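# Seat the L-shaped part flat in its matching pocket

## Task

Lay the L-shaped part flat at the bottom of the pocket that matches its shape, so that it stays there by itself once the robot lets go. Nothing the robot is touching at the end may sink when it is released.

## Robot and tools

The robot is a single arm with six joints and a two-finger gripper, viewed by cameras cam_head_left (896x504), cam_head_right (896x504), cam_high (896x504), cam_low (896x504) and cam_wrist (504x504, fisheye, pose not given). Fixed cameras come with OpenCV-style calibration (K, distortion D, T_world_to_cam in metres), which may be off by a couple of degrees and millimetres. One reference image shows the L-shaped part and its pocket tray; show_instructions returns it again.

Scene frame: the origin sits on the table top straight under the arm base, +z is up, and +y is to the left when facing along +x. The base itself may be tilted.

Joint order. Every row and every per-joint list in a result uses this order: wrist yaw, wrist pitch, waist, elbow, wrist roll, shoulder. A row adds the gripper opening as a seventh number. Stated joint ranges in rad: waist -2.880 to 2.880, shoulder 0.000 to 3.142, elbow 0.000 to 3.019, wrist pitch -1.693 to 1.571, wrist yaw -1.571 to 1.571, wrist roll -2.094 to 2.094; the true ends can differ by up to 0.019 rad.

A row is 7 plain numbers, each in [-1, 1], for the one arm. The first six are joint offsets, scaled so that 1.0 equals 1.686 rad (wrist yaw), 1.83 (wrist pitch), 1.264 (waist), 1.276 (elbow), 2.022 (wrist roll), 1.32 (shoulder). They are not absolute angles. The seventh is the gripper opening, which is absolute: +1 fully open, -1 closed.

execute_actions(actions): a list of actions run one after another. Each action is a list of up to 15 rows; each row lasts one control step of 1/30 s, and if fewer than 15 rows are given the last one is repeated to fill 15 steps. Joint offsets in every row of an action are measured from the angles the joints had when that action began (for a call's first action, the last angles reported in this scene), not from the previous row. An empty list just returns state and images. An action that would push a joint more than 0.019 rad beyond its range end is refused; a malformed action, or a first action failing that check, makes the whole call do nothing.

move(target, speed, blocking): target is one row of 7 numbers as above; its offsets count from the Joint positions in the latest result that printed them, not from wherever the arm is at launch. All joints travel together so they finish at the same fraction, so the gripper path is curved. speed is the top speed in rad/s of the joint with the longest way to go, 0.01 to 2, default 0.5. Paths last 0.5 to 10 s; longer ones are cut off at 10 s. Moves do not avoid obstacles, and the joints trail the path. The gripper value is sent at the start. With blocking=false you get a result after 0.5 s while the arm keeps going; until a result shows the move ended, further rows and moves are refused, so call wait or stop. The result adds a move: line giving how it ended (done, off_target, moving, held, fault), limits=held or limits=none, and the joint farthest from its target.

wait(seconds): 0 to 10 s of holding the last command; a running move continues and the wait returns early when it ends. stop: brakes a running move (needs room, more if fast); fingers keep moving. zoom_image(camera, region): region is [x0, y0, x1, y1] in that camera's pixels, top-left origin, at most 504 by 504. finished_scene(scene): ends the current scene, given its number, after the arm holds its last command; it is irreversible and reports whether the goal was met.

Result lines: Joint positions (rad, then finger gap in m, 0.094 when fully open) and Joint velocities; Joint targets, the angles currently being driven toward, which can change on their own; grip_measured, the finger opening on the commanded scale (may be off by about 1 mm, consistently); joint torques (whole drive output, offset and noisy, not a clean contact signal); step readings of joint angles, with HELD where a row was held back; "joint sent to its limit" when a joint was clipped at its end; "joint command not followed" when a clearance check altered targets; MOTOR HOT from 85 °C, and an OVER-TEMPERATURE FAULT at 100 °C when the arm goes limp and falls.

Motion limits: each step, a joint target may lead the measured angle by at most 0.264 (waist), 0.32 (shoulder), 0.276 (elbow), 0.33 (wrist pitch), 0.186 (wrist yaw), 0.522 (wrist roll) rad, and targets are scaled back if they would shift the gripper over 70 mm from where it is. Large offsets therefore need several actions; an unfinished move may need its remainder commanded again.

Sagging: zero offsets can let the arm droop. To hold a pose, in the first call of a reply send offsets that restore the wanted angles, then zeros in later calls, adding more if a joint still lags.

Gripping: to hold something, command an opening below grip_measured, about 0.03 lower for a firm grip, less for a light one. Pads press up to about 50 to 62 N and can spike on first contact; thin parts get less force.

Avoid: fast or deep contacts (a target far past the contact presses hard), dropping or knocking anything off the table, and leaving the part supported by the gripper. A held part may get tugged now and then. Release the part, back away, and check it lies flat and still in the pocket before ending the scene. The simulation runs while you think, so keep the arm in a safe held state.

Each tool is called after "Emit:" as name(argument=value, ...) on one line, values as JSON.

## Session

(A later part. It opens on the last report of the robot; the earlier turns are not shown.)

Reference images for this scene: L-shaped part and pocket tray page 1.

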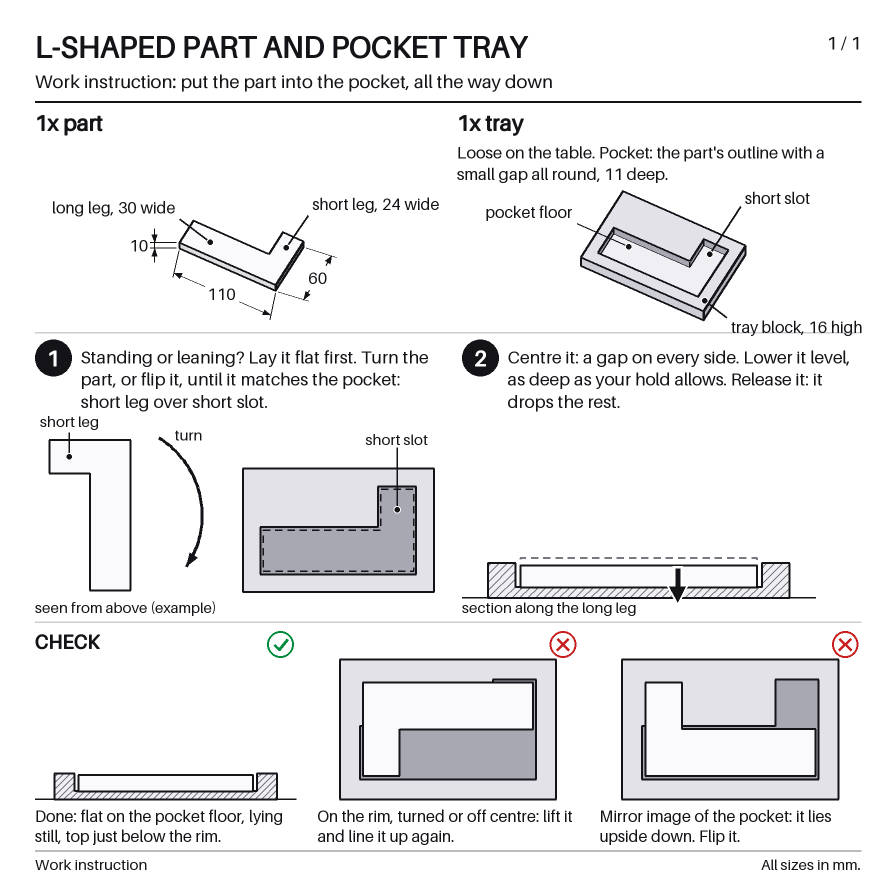

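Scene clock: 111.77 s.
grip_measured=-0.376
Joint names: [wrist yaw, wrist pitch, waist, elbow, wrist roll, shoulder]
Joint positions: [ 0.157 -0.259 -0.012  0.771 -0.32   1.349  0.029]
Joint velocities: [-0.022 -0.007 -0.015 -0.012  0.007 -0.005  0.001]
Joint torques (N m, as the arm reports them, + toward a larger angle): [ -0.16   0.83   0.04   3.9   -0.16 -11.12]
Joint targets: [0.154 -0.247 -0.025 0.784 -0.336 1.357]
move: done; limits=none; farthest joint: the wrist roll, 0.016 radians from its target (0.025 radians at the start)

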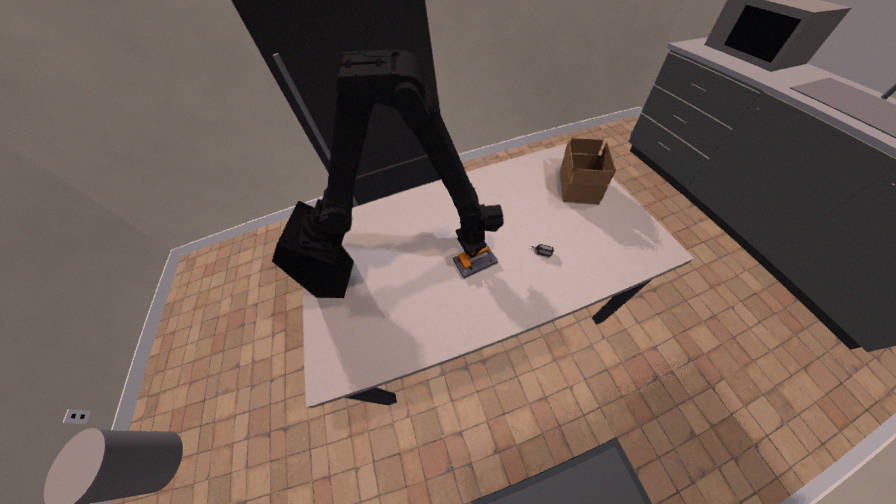

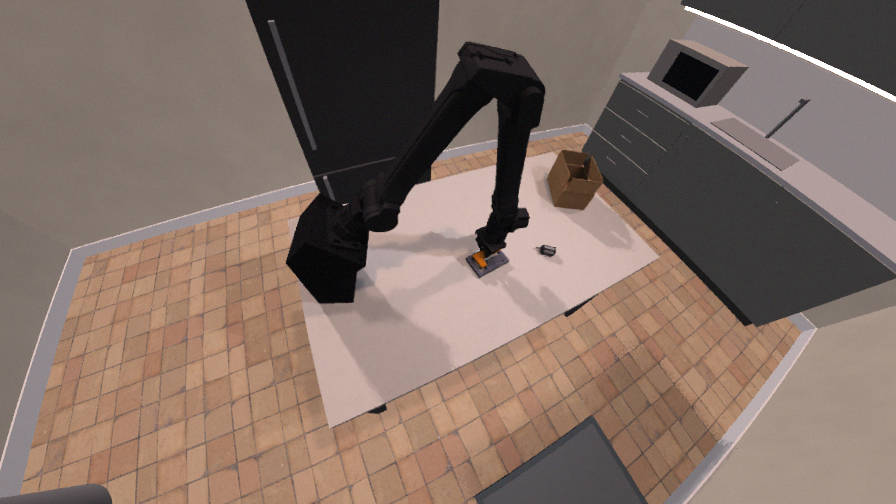

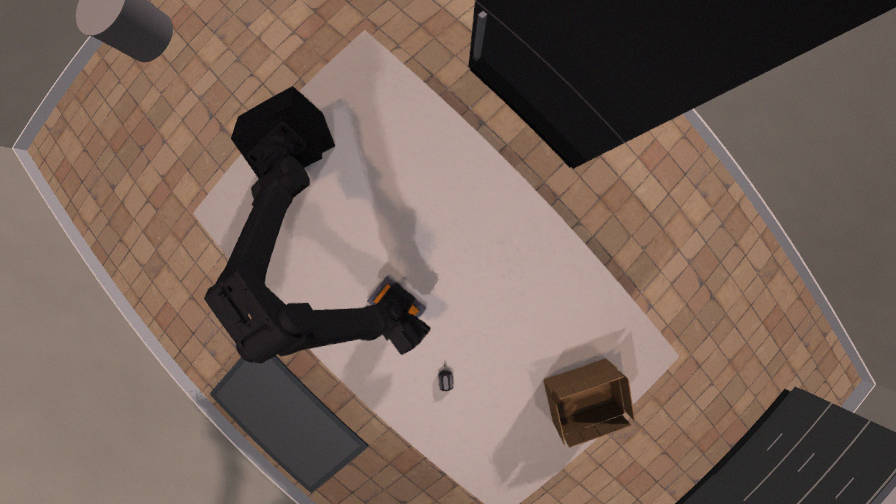

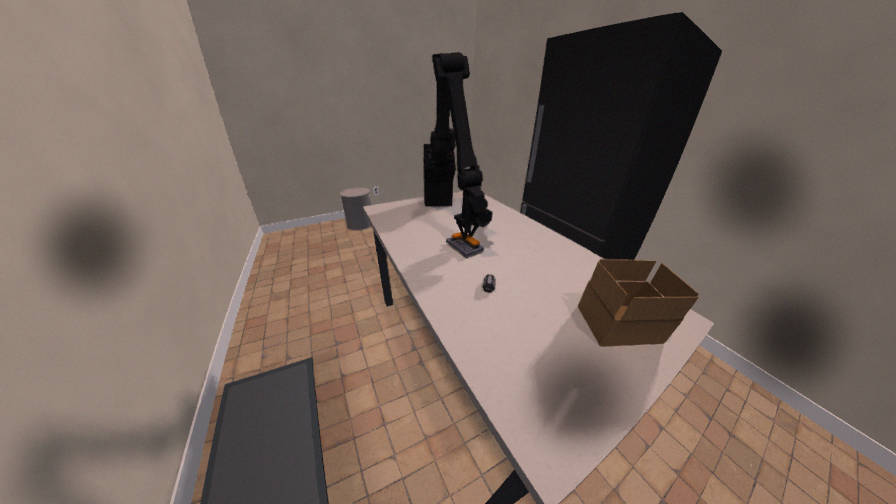

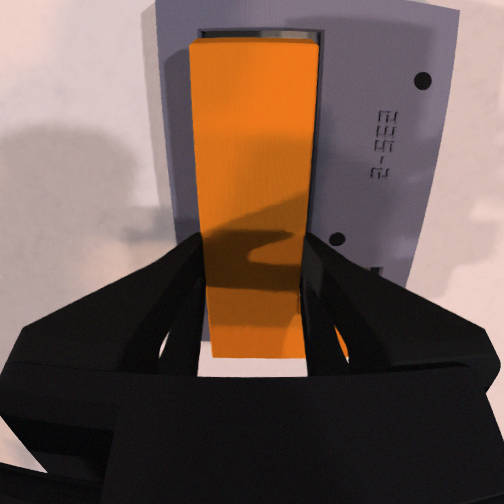

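Emit:
move(target=[-0.0074, 0.025, -0.0214, 0.018, -0.0131, 0.0365, -0.41], speed=0.06)

Emit:
zoom_image(camera="cam_wrist", region=[150, 0, 350, 130])

Emit:
zoom_image(camera="cam_wrist", region=[140, 180, 440, 380])

Emit:
zoom_image(camera="cam_head_left", region=[445, 235, 505, 285])

Emit:
zoom_image(camera="cam_low", region=[440, 220, 490, 265])

Scene clock: 119.17 s.
grip_measured=-0.376
Joint names: [wrist yaw, wrist pitch, waist, elbow, wrist roll, shoulder]
Joint positions: [ 0.148 -0.227 -0.025  0.776 -0.33   1.388  0.029]
Joint velocities: [-0.007  0.002 -0.005  0.002 -0.022 -0.015 -0.   ]
Joint torques (N m, as the arm reports them, + toward a larger angle): [ -0.16   0.85   0.03   3.99  -0.17 -11.26]
Joint targets: [0.145 -0.214 -0.039 0.794 -0.346 1.397]
move: done; limits=none; farthest joint: the elbow, 0.018 radians from its target (0.023 radians at the start)

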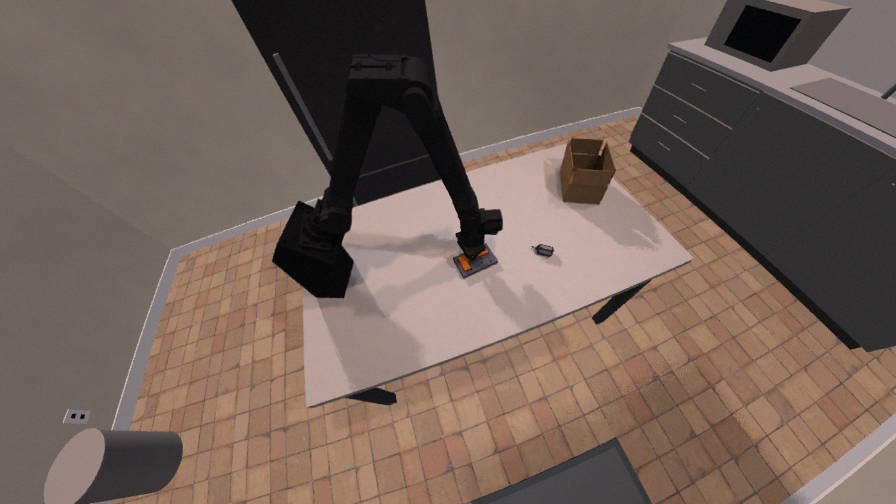

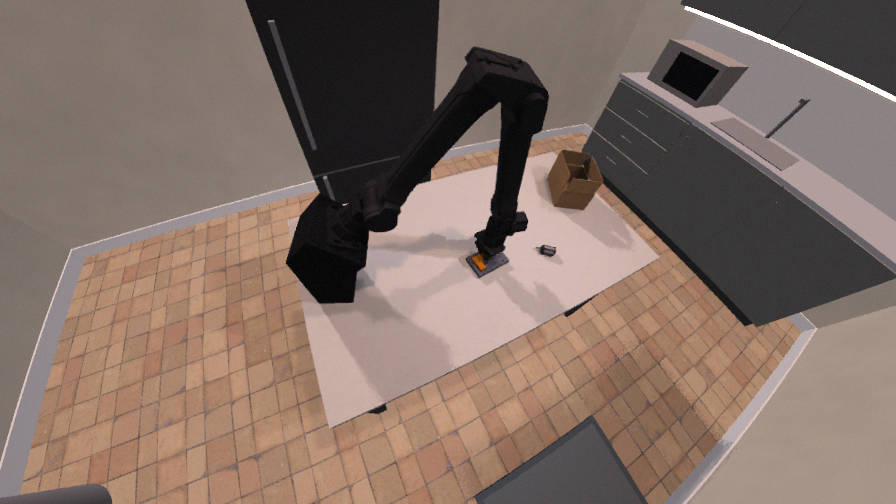

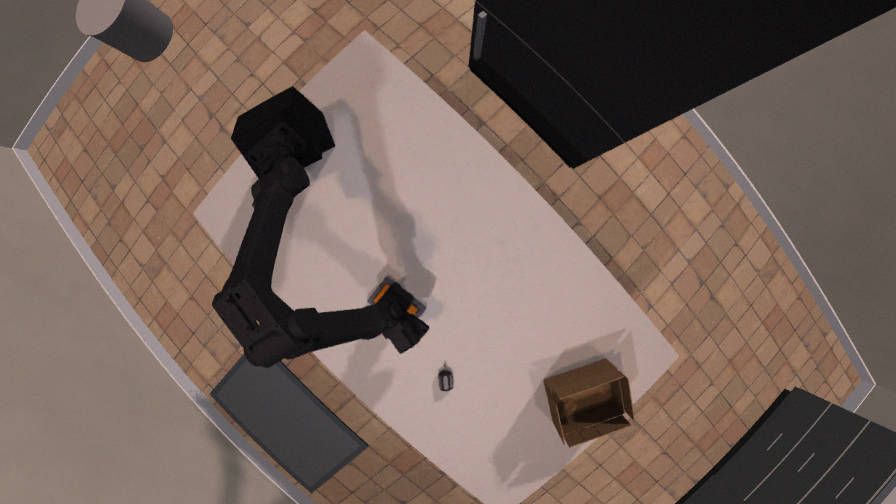

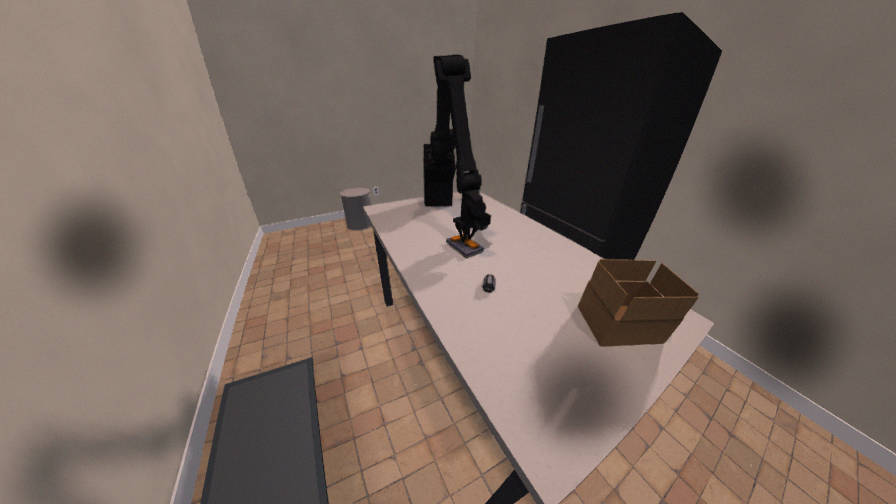

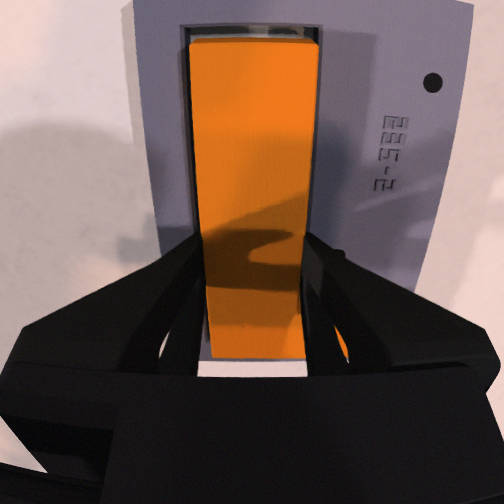

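Region (150, 0, 350, 130) of cam_wrist's 504x504 image, scaled by 2.520, with more detail than that image has; it fills the top 328 rows of this view, and the rest is white.

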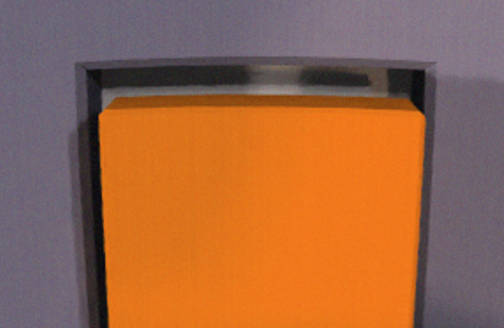

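Region (140, 180, 440, 380) of cam_wrist's 504x504 image, scaled by 1.680, with more detail than that image has.

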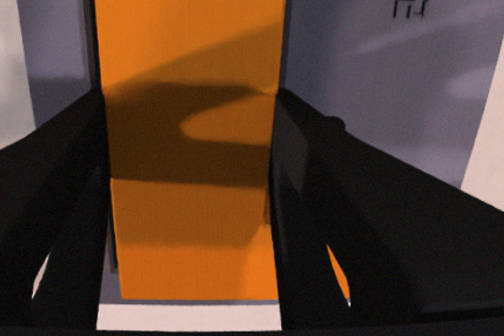

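Region (445, 235, 505, 285) of cam_head_left's 896x504 image, scaled by 8.400, with more detail than that image has.

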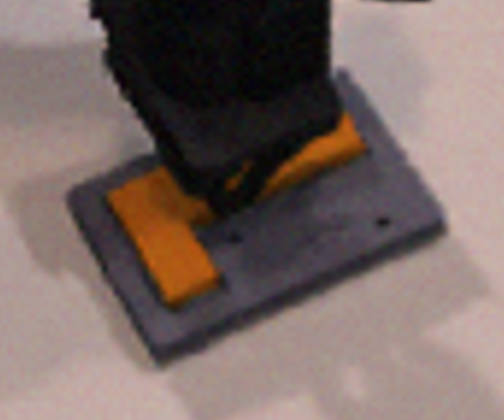

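Region (440, 220, 490, 265) of cam_low's 896x504 image, scaled by 10.080, with more detail than that image has; it fills the top 454 rows of this view, and the rest is white.

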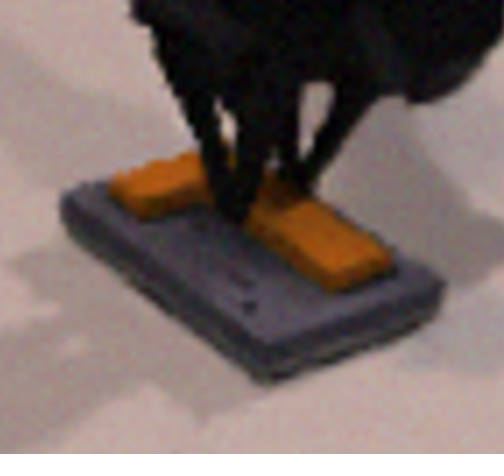

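Emit:
execute_actions(actions=[[[-0.0018,0.0073,-0.0111,0.0145,-0.0079,0.0071,-0.41],[-0.0018,0.0075,-0.0111,0.0149,-0.0079,0.0075,-0.41],[-0.0018,0.0077,-0.0111,0.0153,-0.0079,0.0078,-0.41],[-0.0018,0.008,-0.0111,0.0157,-0.0079,0.0082,-0.41],[-0.0018,0.0082,-0.0111,0.0161,-0.0079,0.0085,-0.41],[-0.0018,0.0084,-0.0111,0.0165,-0.0079,0.0089,-0.41],[-0.0018,0.0086,-0.0111,0.0167,-0.0079,0.0092,-0.41],[-0.0018,0.0089,-0.0111,0.0167,-0.0079,0.0096,-0.41],[-0.0018,0.0091,-0.0111,0.0167,-0.0079,0.0099,-0.41],[-0.0018,0.0093,-0.0111,0.0167,-0.0079,0.0103,-0.41]]])

Emit:
zoom_image(camera="cam_wrist", region=[150, 0, 350, 130])

Emit:
zoom_image(camera="cam_head_right", region=[455, 235, 515, 285])

Emit:
zoom_image(camera="cam_high", region=[360, 265, 430, 335])

Scene clock: 121.43 s.
grip_measured=-0.376
Joint names: [wrist yaw, wrist pitch, waist, elbow, wrist roll, shoulder]
Joint positions: [ 0.148 -0.222 -0.025  0.78  -0.331  1.39   0.029]
Joint velocities: [ 0.066 -0.012  0.005 -0.007 -0.022 -0.005 -0.   ]
Joint torques (N m, as the arm reports them, + toward a larger angle): [ -0.14   0.85   0.02   4.06  -0.17 -11.13]
Joint targets: [0.145 -0.210 -0.039 0.798 -0.346 1.402]
Step readings (joint positions):
0: [0.148 -0.227 -0.025 0.776 -0.331 1.388]
1: [0.148 -0.227 -0.025 0.776 -0.331 1.388]
2: [0.148 -0.227 -0.025 0.776 -0.331 1.388]
4: [0.148 -0.227 -0.025 0.776 -0.331 1.388]
8: [0.148 -0.225 -0.025 0.777 -0.331 1.389]
15: Joint positions above

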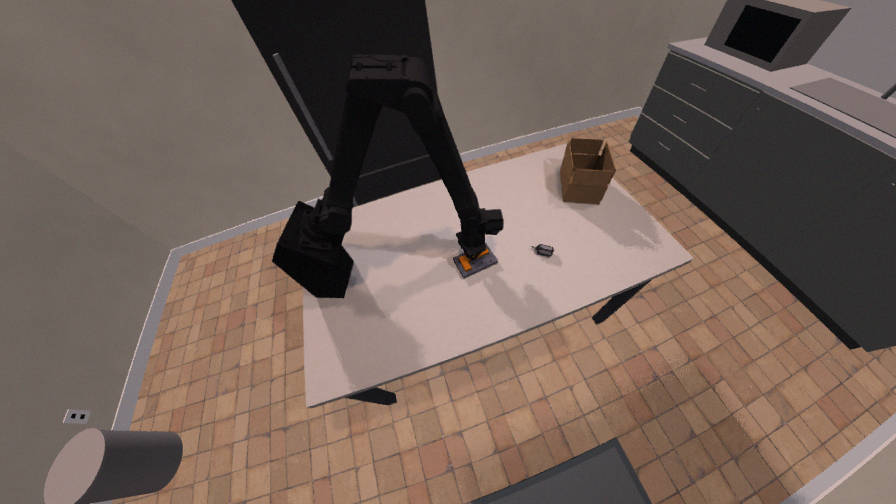

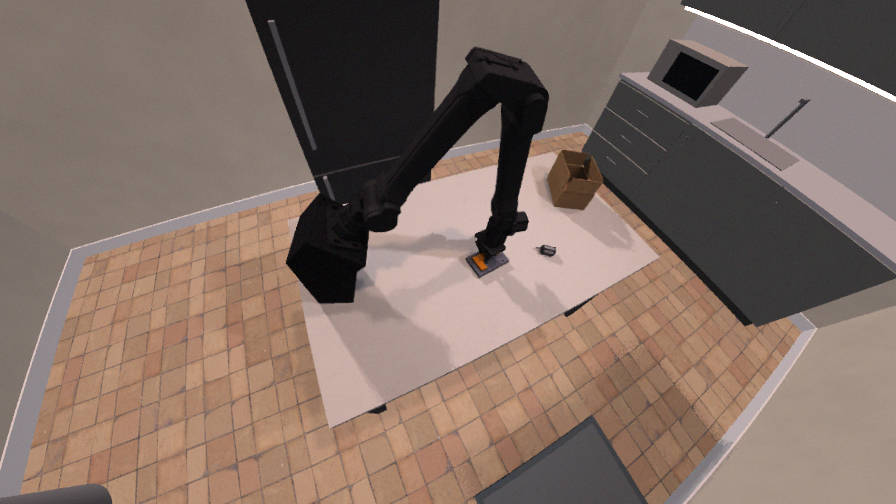

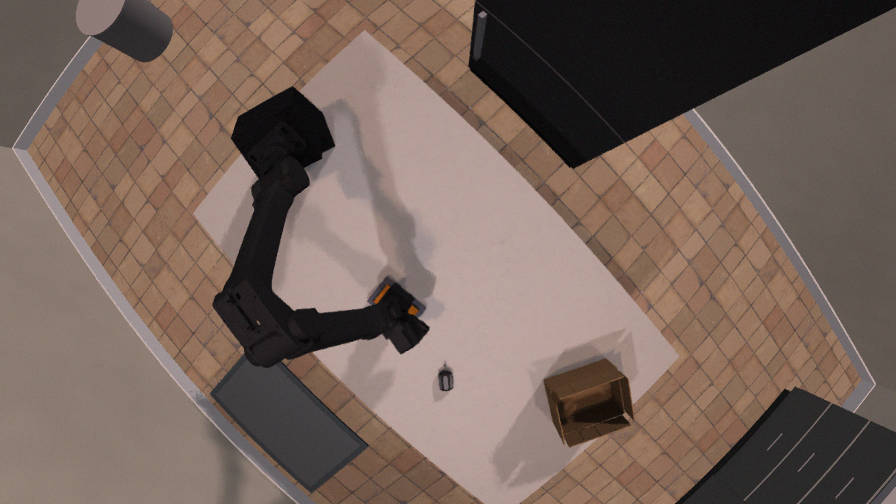

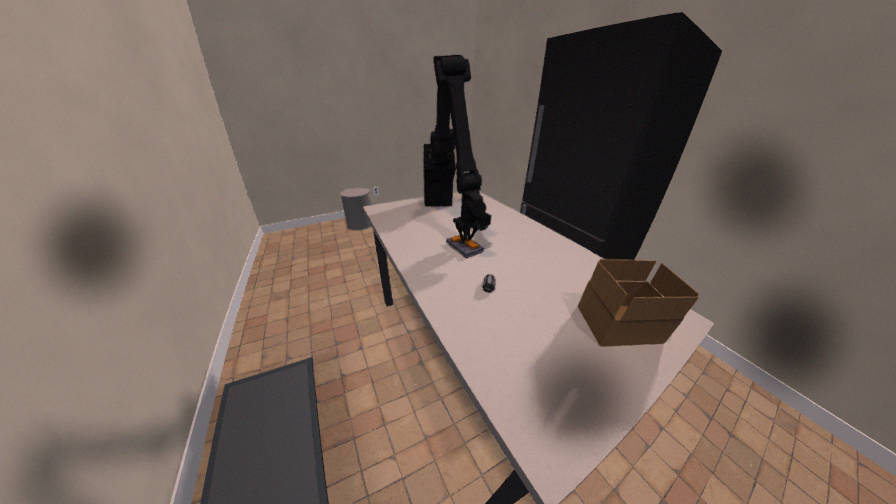

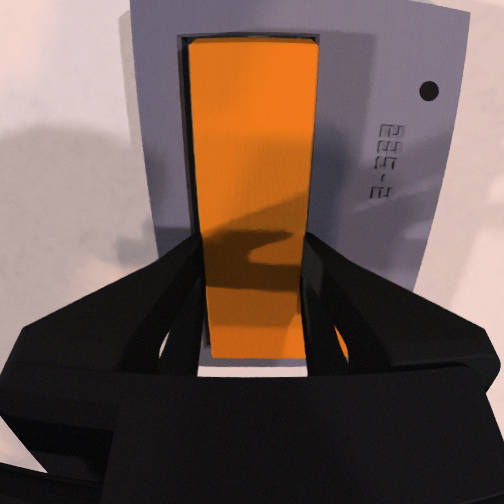

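Region (150, 0, 350, 130) of cam_wrist's 504x504 image, scaled by 2.520, with more detail than that image has; it fills the top 328 rows of this view, and the rest is white.

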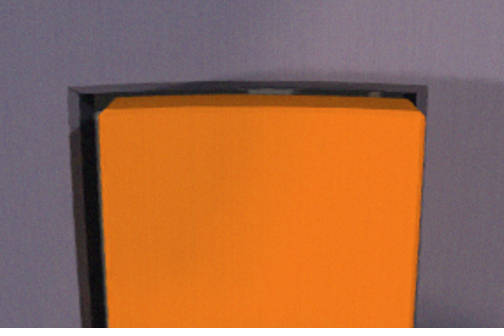

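Region (455, 235, 515, 285) of cam_head_right's 896x504 image, scaled by 8.400, with more detail than that image has.

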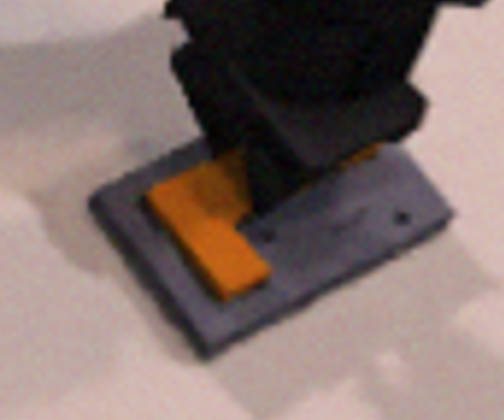

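Region (360, 265, 430, 335) of cam_high's 896x504 image, scaled by 7.200, with more detail than that image has.

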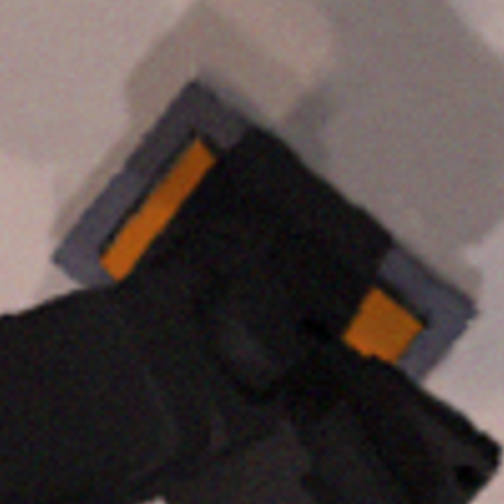

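Emit:
wait(seconds=0)

Emit:
zoom_image(camera="cam_wrist", region=[150, 0, 350, 130])

Scene clock: 122.30 s.
grip_measured=-0.376
Joint names: [wrist yaw, wrist pitch, waist, elbow, wrist roll, shoulder]
Joint positions: [ 0.148 -0.222 -0.025  0.78  -0.331  1.39   0.029]
Joint velocities: [-0.051  0.017 -0.005  0.002  0.007 -0.005 -0.   ]
Joint torques (N m, as the arm reports them, + toward a larger angle): [ -0.14   0.82  -0.06   4.01  -0.16 -10.99]
Joint targets: [0.145 -0.210 -0.039 0.798 -0.346 1.402]

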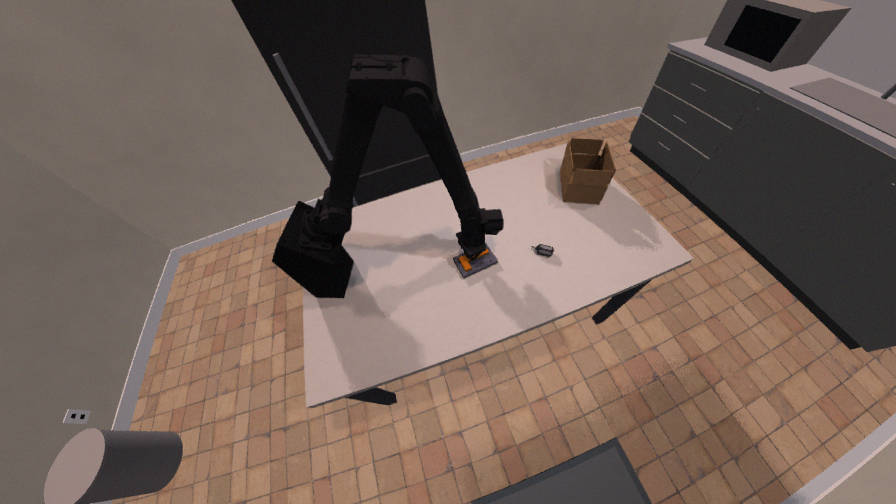

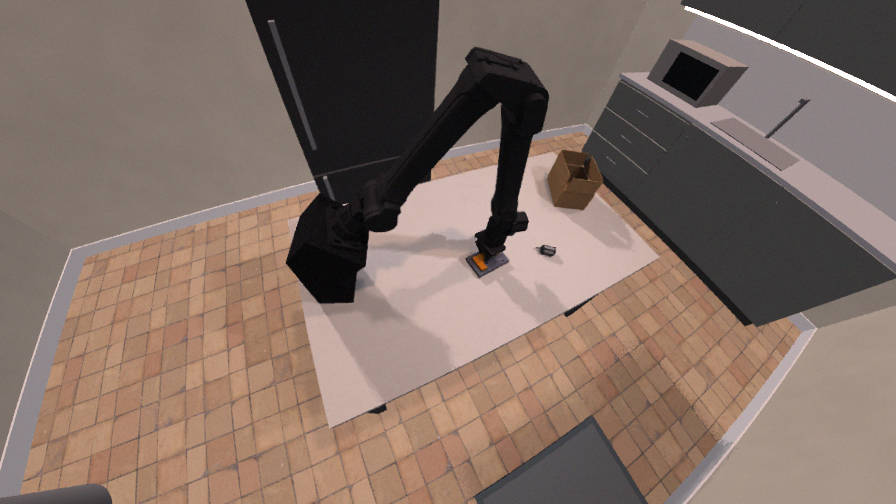

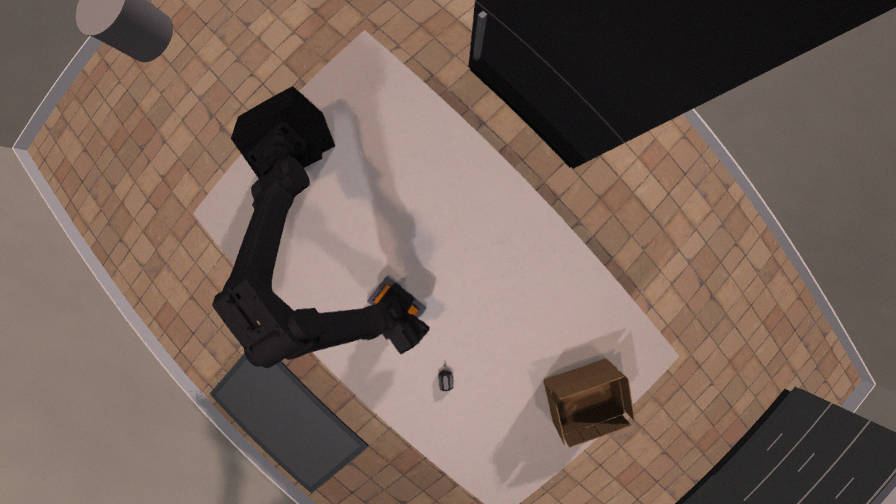

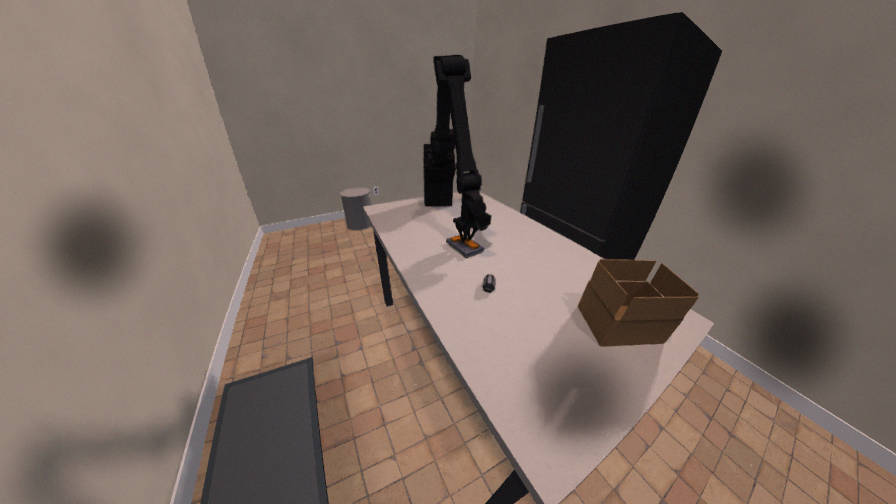

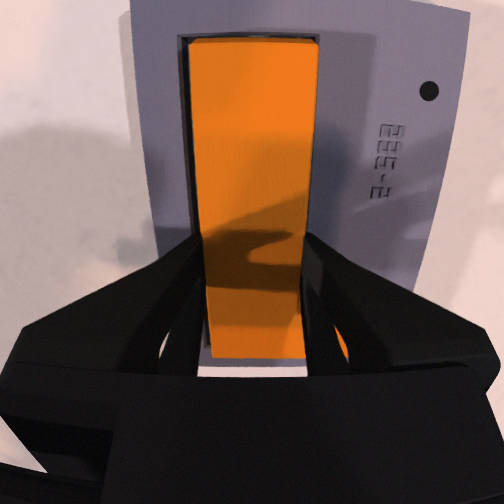

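Region (150, 0, 350, 130) of cam_wrist's 504x504 image, scaled by 2.520, with more detail than that image has; it fills the top 328 rows of this view, and the rest is white.

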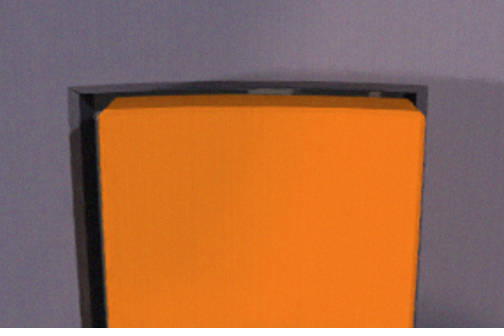

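Emit:
execute_actions(actions=[[[-0.0018,0.0055,-0.0111,0.0125,-0.0079,0.0094,-0.41],[-0.0018,0.0055,-0.0111,0.0125,-0.0079,0.0097,-0.41],[-0.0018,0.0055,-0.0111,0.0125,-0.0079,0.0101,-0.41],[-0.0018,0.0055,-0.0111,0.0125,-0.0079,0.0105,-0.41],[-0.0018,0.0055,-0.0111,0.0125,-0.0079,0.0109,-0.41],[-0.0018,0.0055,-0.0111,0.0125,-0.0079,0.0113,-0.41],[-0.0018,0.0055,-0.0111,0.0125,-0.0079,0.0117,-0.41],[-0.0018,0.0055,-0.0111,0.0125,-0.0079,0.0121,-0.41]]])

Emit:
zoom_image(camera="cam_wrist", region=[150, 0, 350, 130])

Emit:
zoom_image(camera="cam_low", region=[440, 220, 490, 265])

Scene clock: 123.70 s.
grip_measured=-0.376
Joint names: [wrist yaw, wrist pitch, waist, elbow, wrist roll, shoulder]
Joint positions: [ 0.148 -0.222 -0.025  0.78  -0.332  1.396  0.029]
Joint velocities: [ 0.007  0.007 -0.015 -0.002 -0.037  0.005 -0.   ]
Joint torques (N m, as the arm reports them, + toward a larger angle): [ -0.14   0.73   0.08   3.81  -0.16 -11.14]
Joint targets: [0.145 -0.212 -0.039 0.796 -0.347 1.406]
Step readings (joint positions):
0: [0.148 -0.222 -0.025 0.780 -0.331 1.390]
1: [0.148 -0.222 -0.025 0.780 -0.331 1.390]
2: [0.148 -0.222 -0.025 0.780 -0.331 1.390]
4: [0.148 -0.222 -0.025 0.780 -0.331 1.391]
8: [0.148 -0.222 -0.025 0.780 -0.331 1.393]
15: Joint positions above

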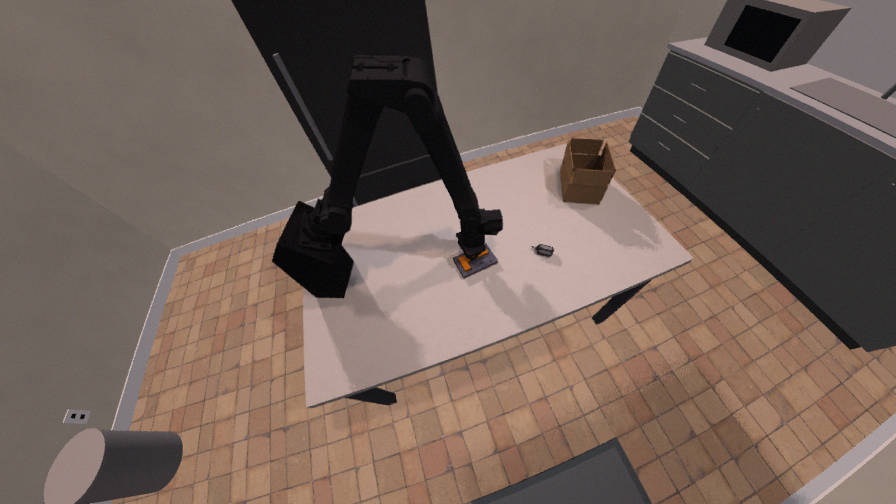

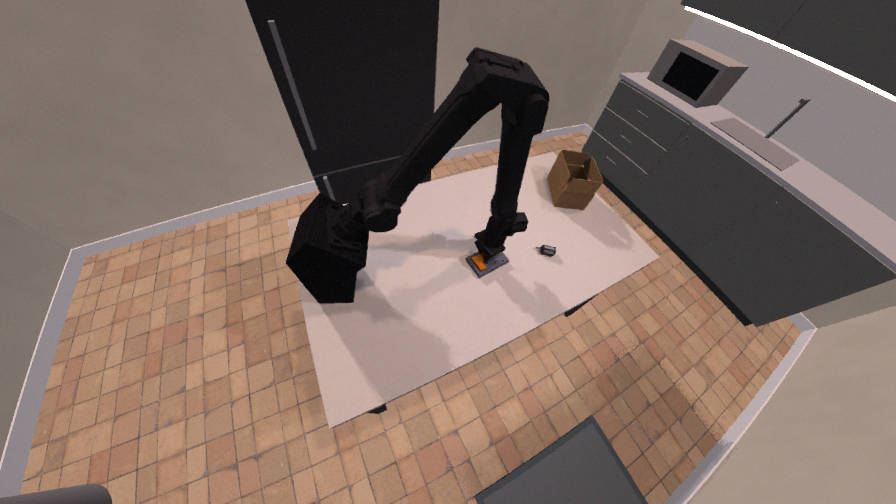

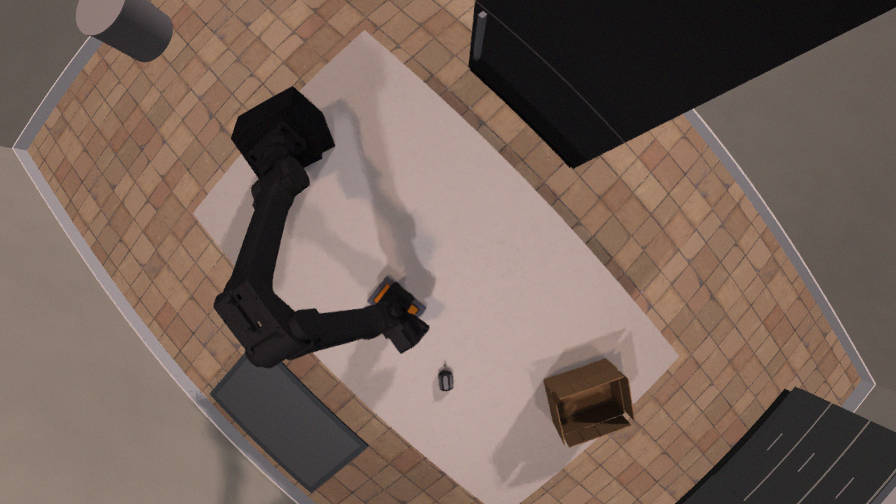

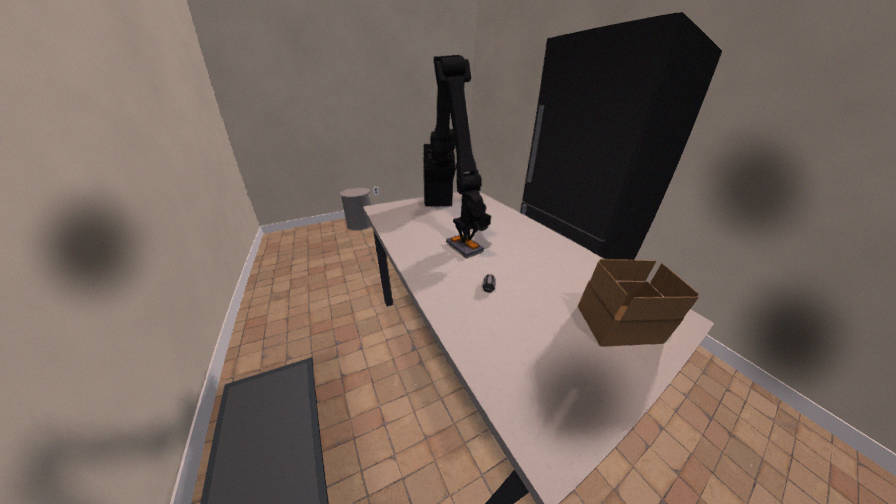

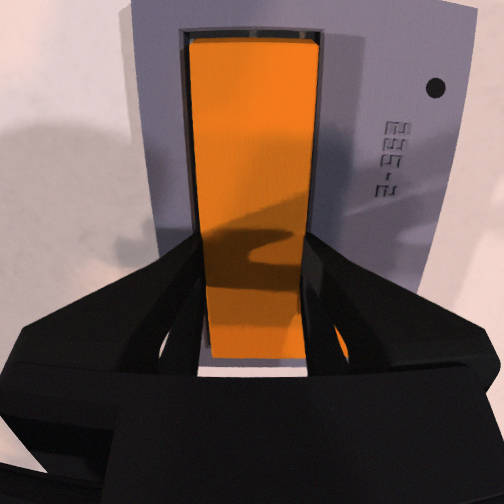

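Region (150, 0, 350, 130) of cam_wrist's 504x504 image, scaled by 2.520, with more detail than that image has; it fills the top 328 rows of this view, and the rest is white.

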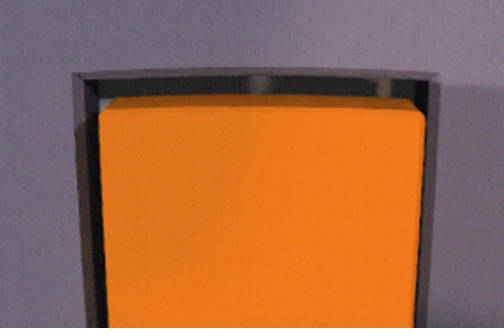

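Region (440, 220, 490, 265) of cam_low's 896x504 image, scaled by 10.080, with more detail than that image has; it fills the top 454 rows of this view, and the rest is white.

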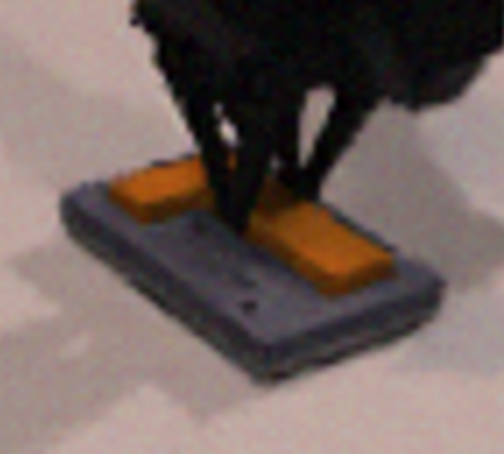

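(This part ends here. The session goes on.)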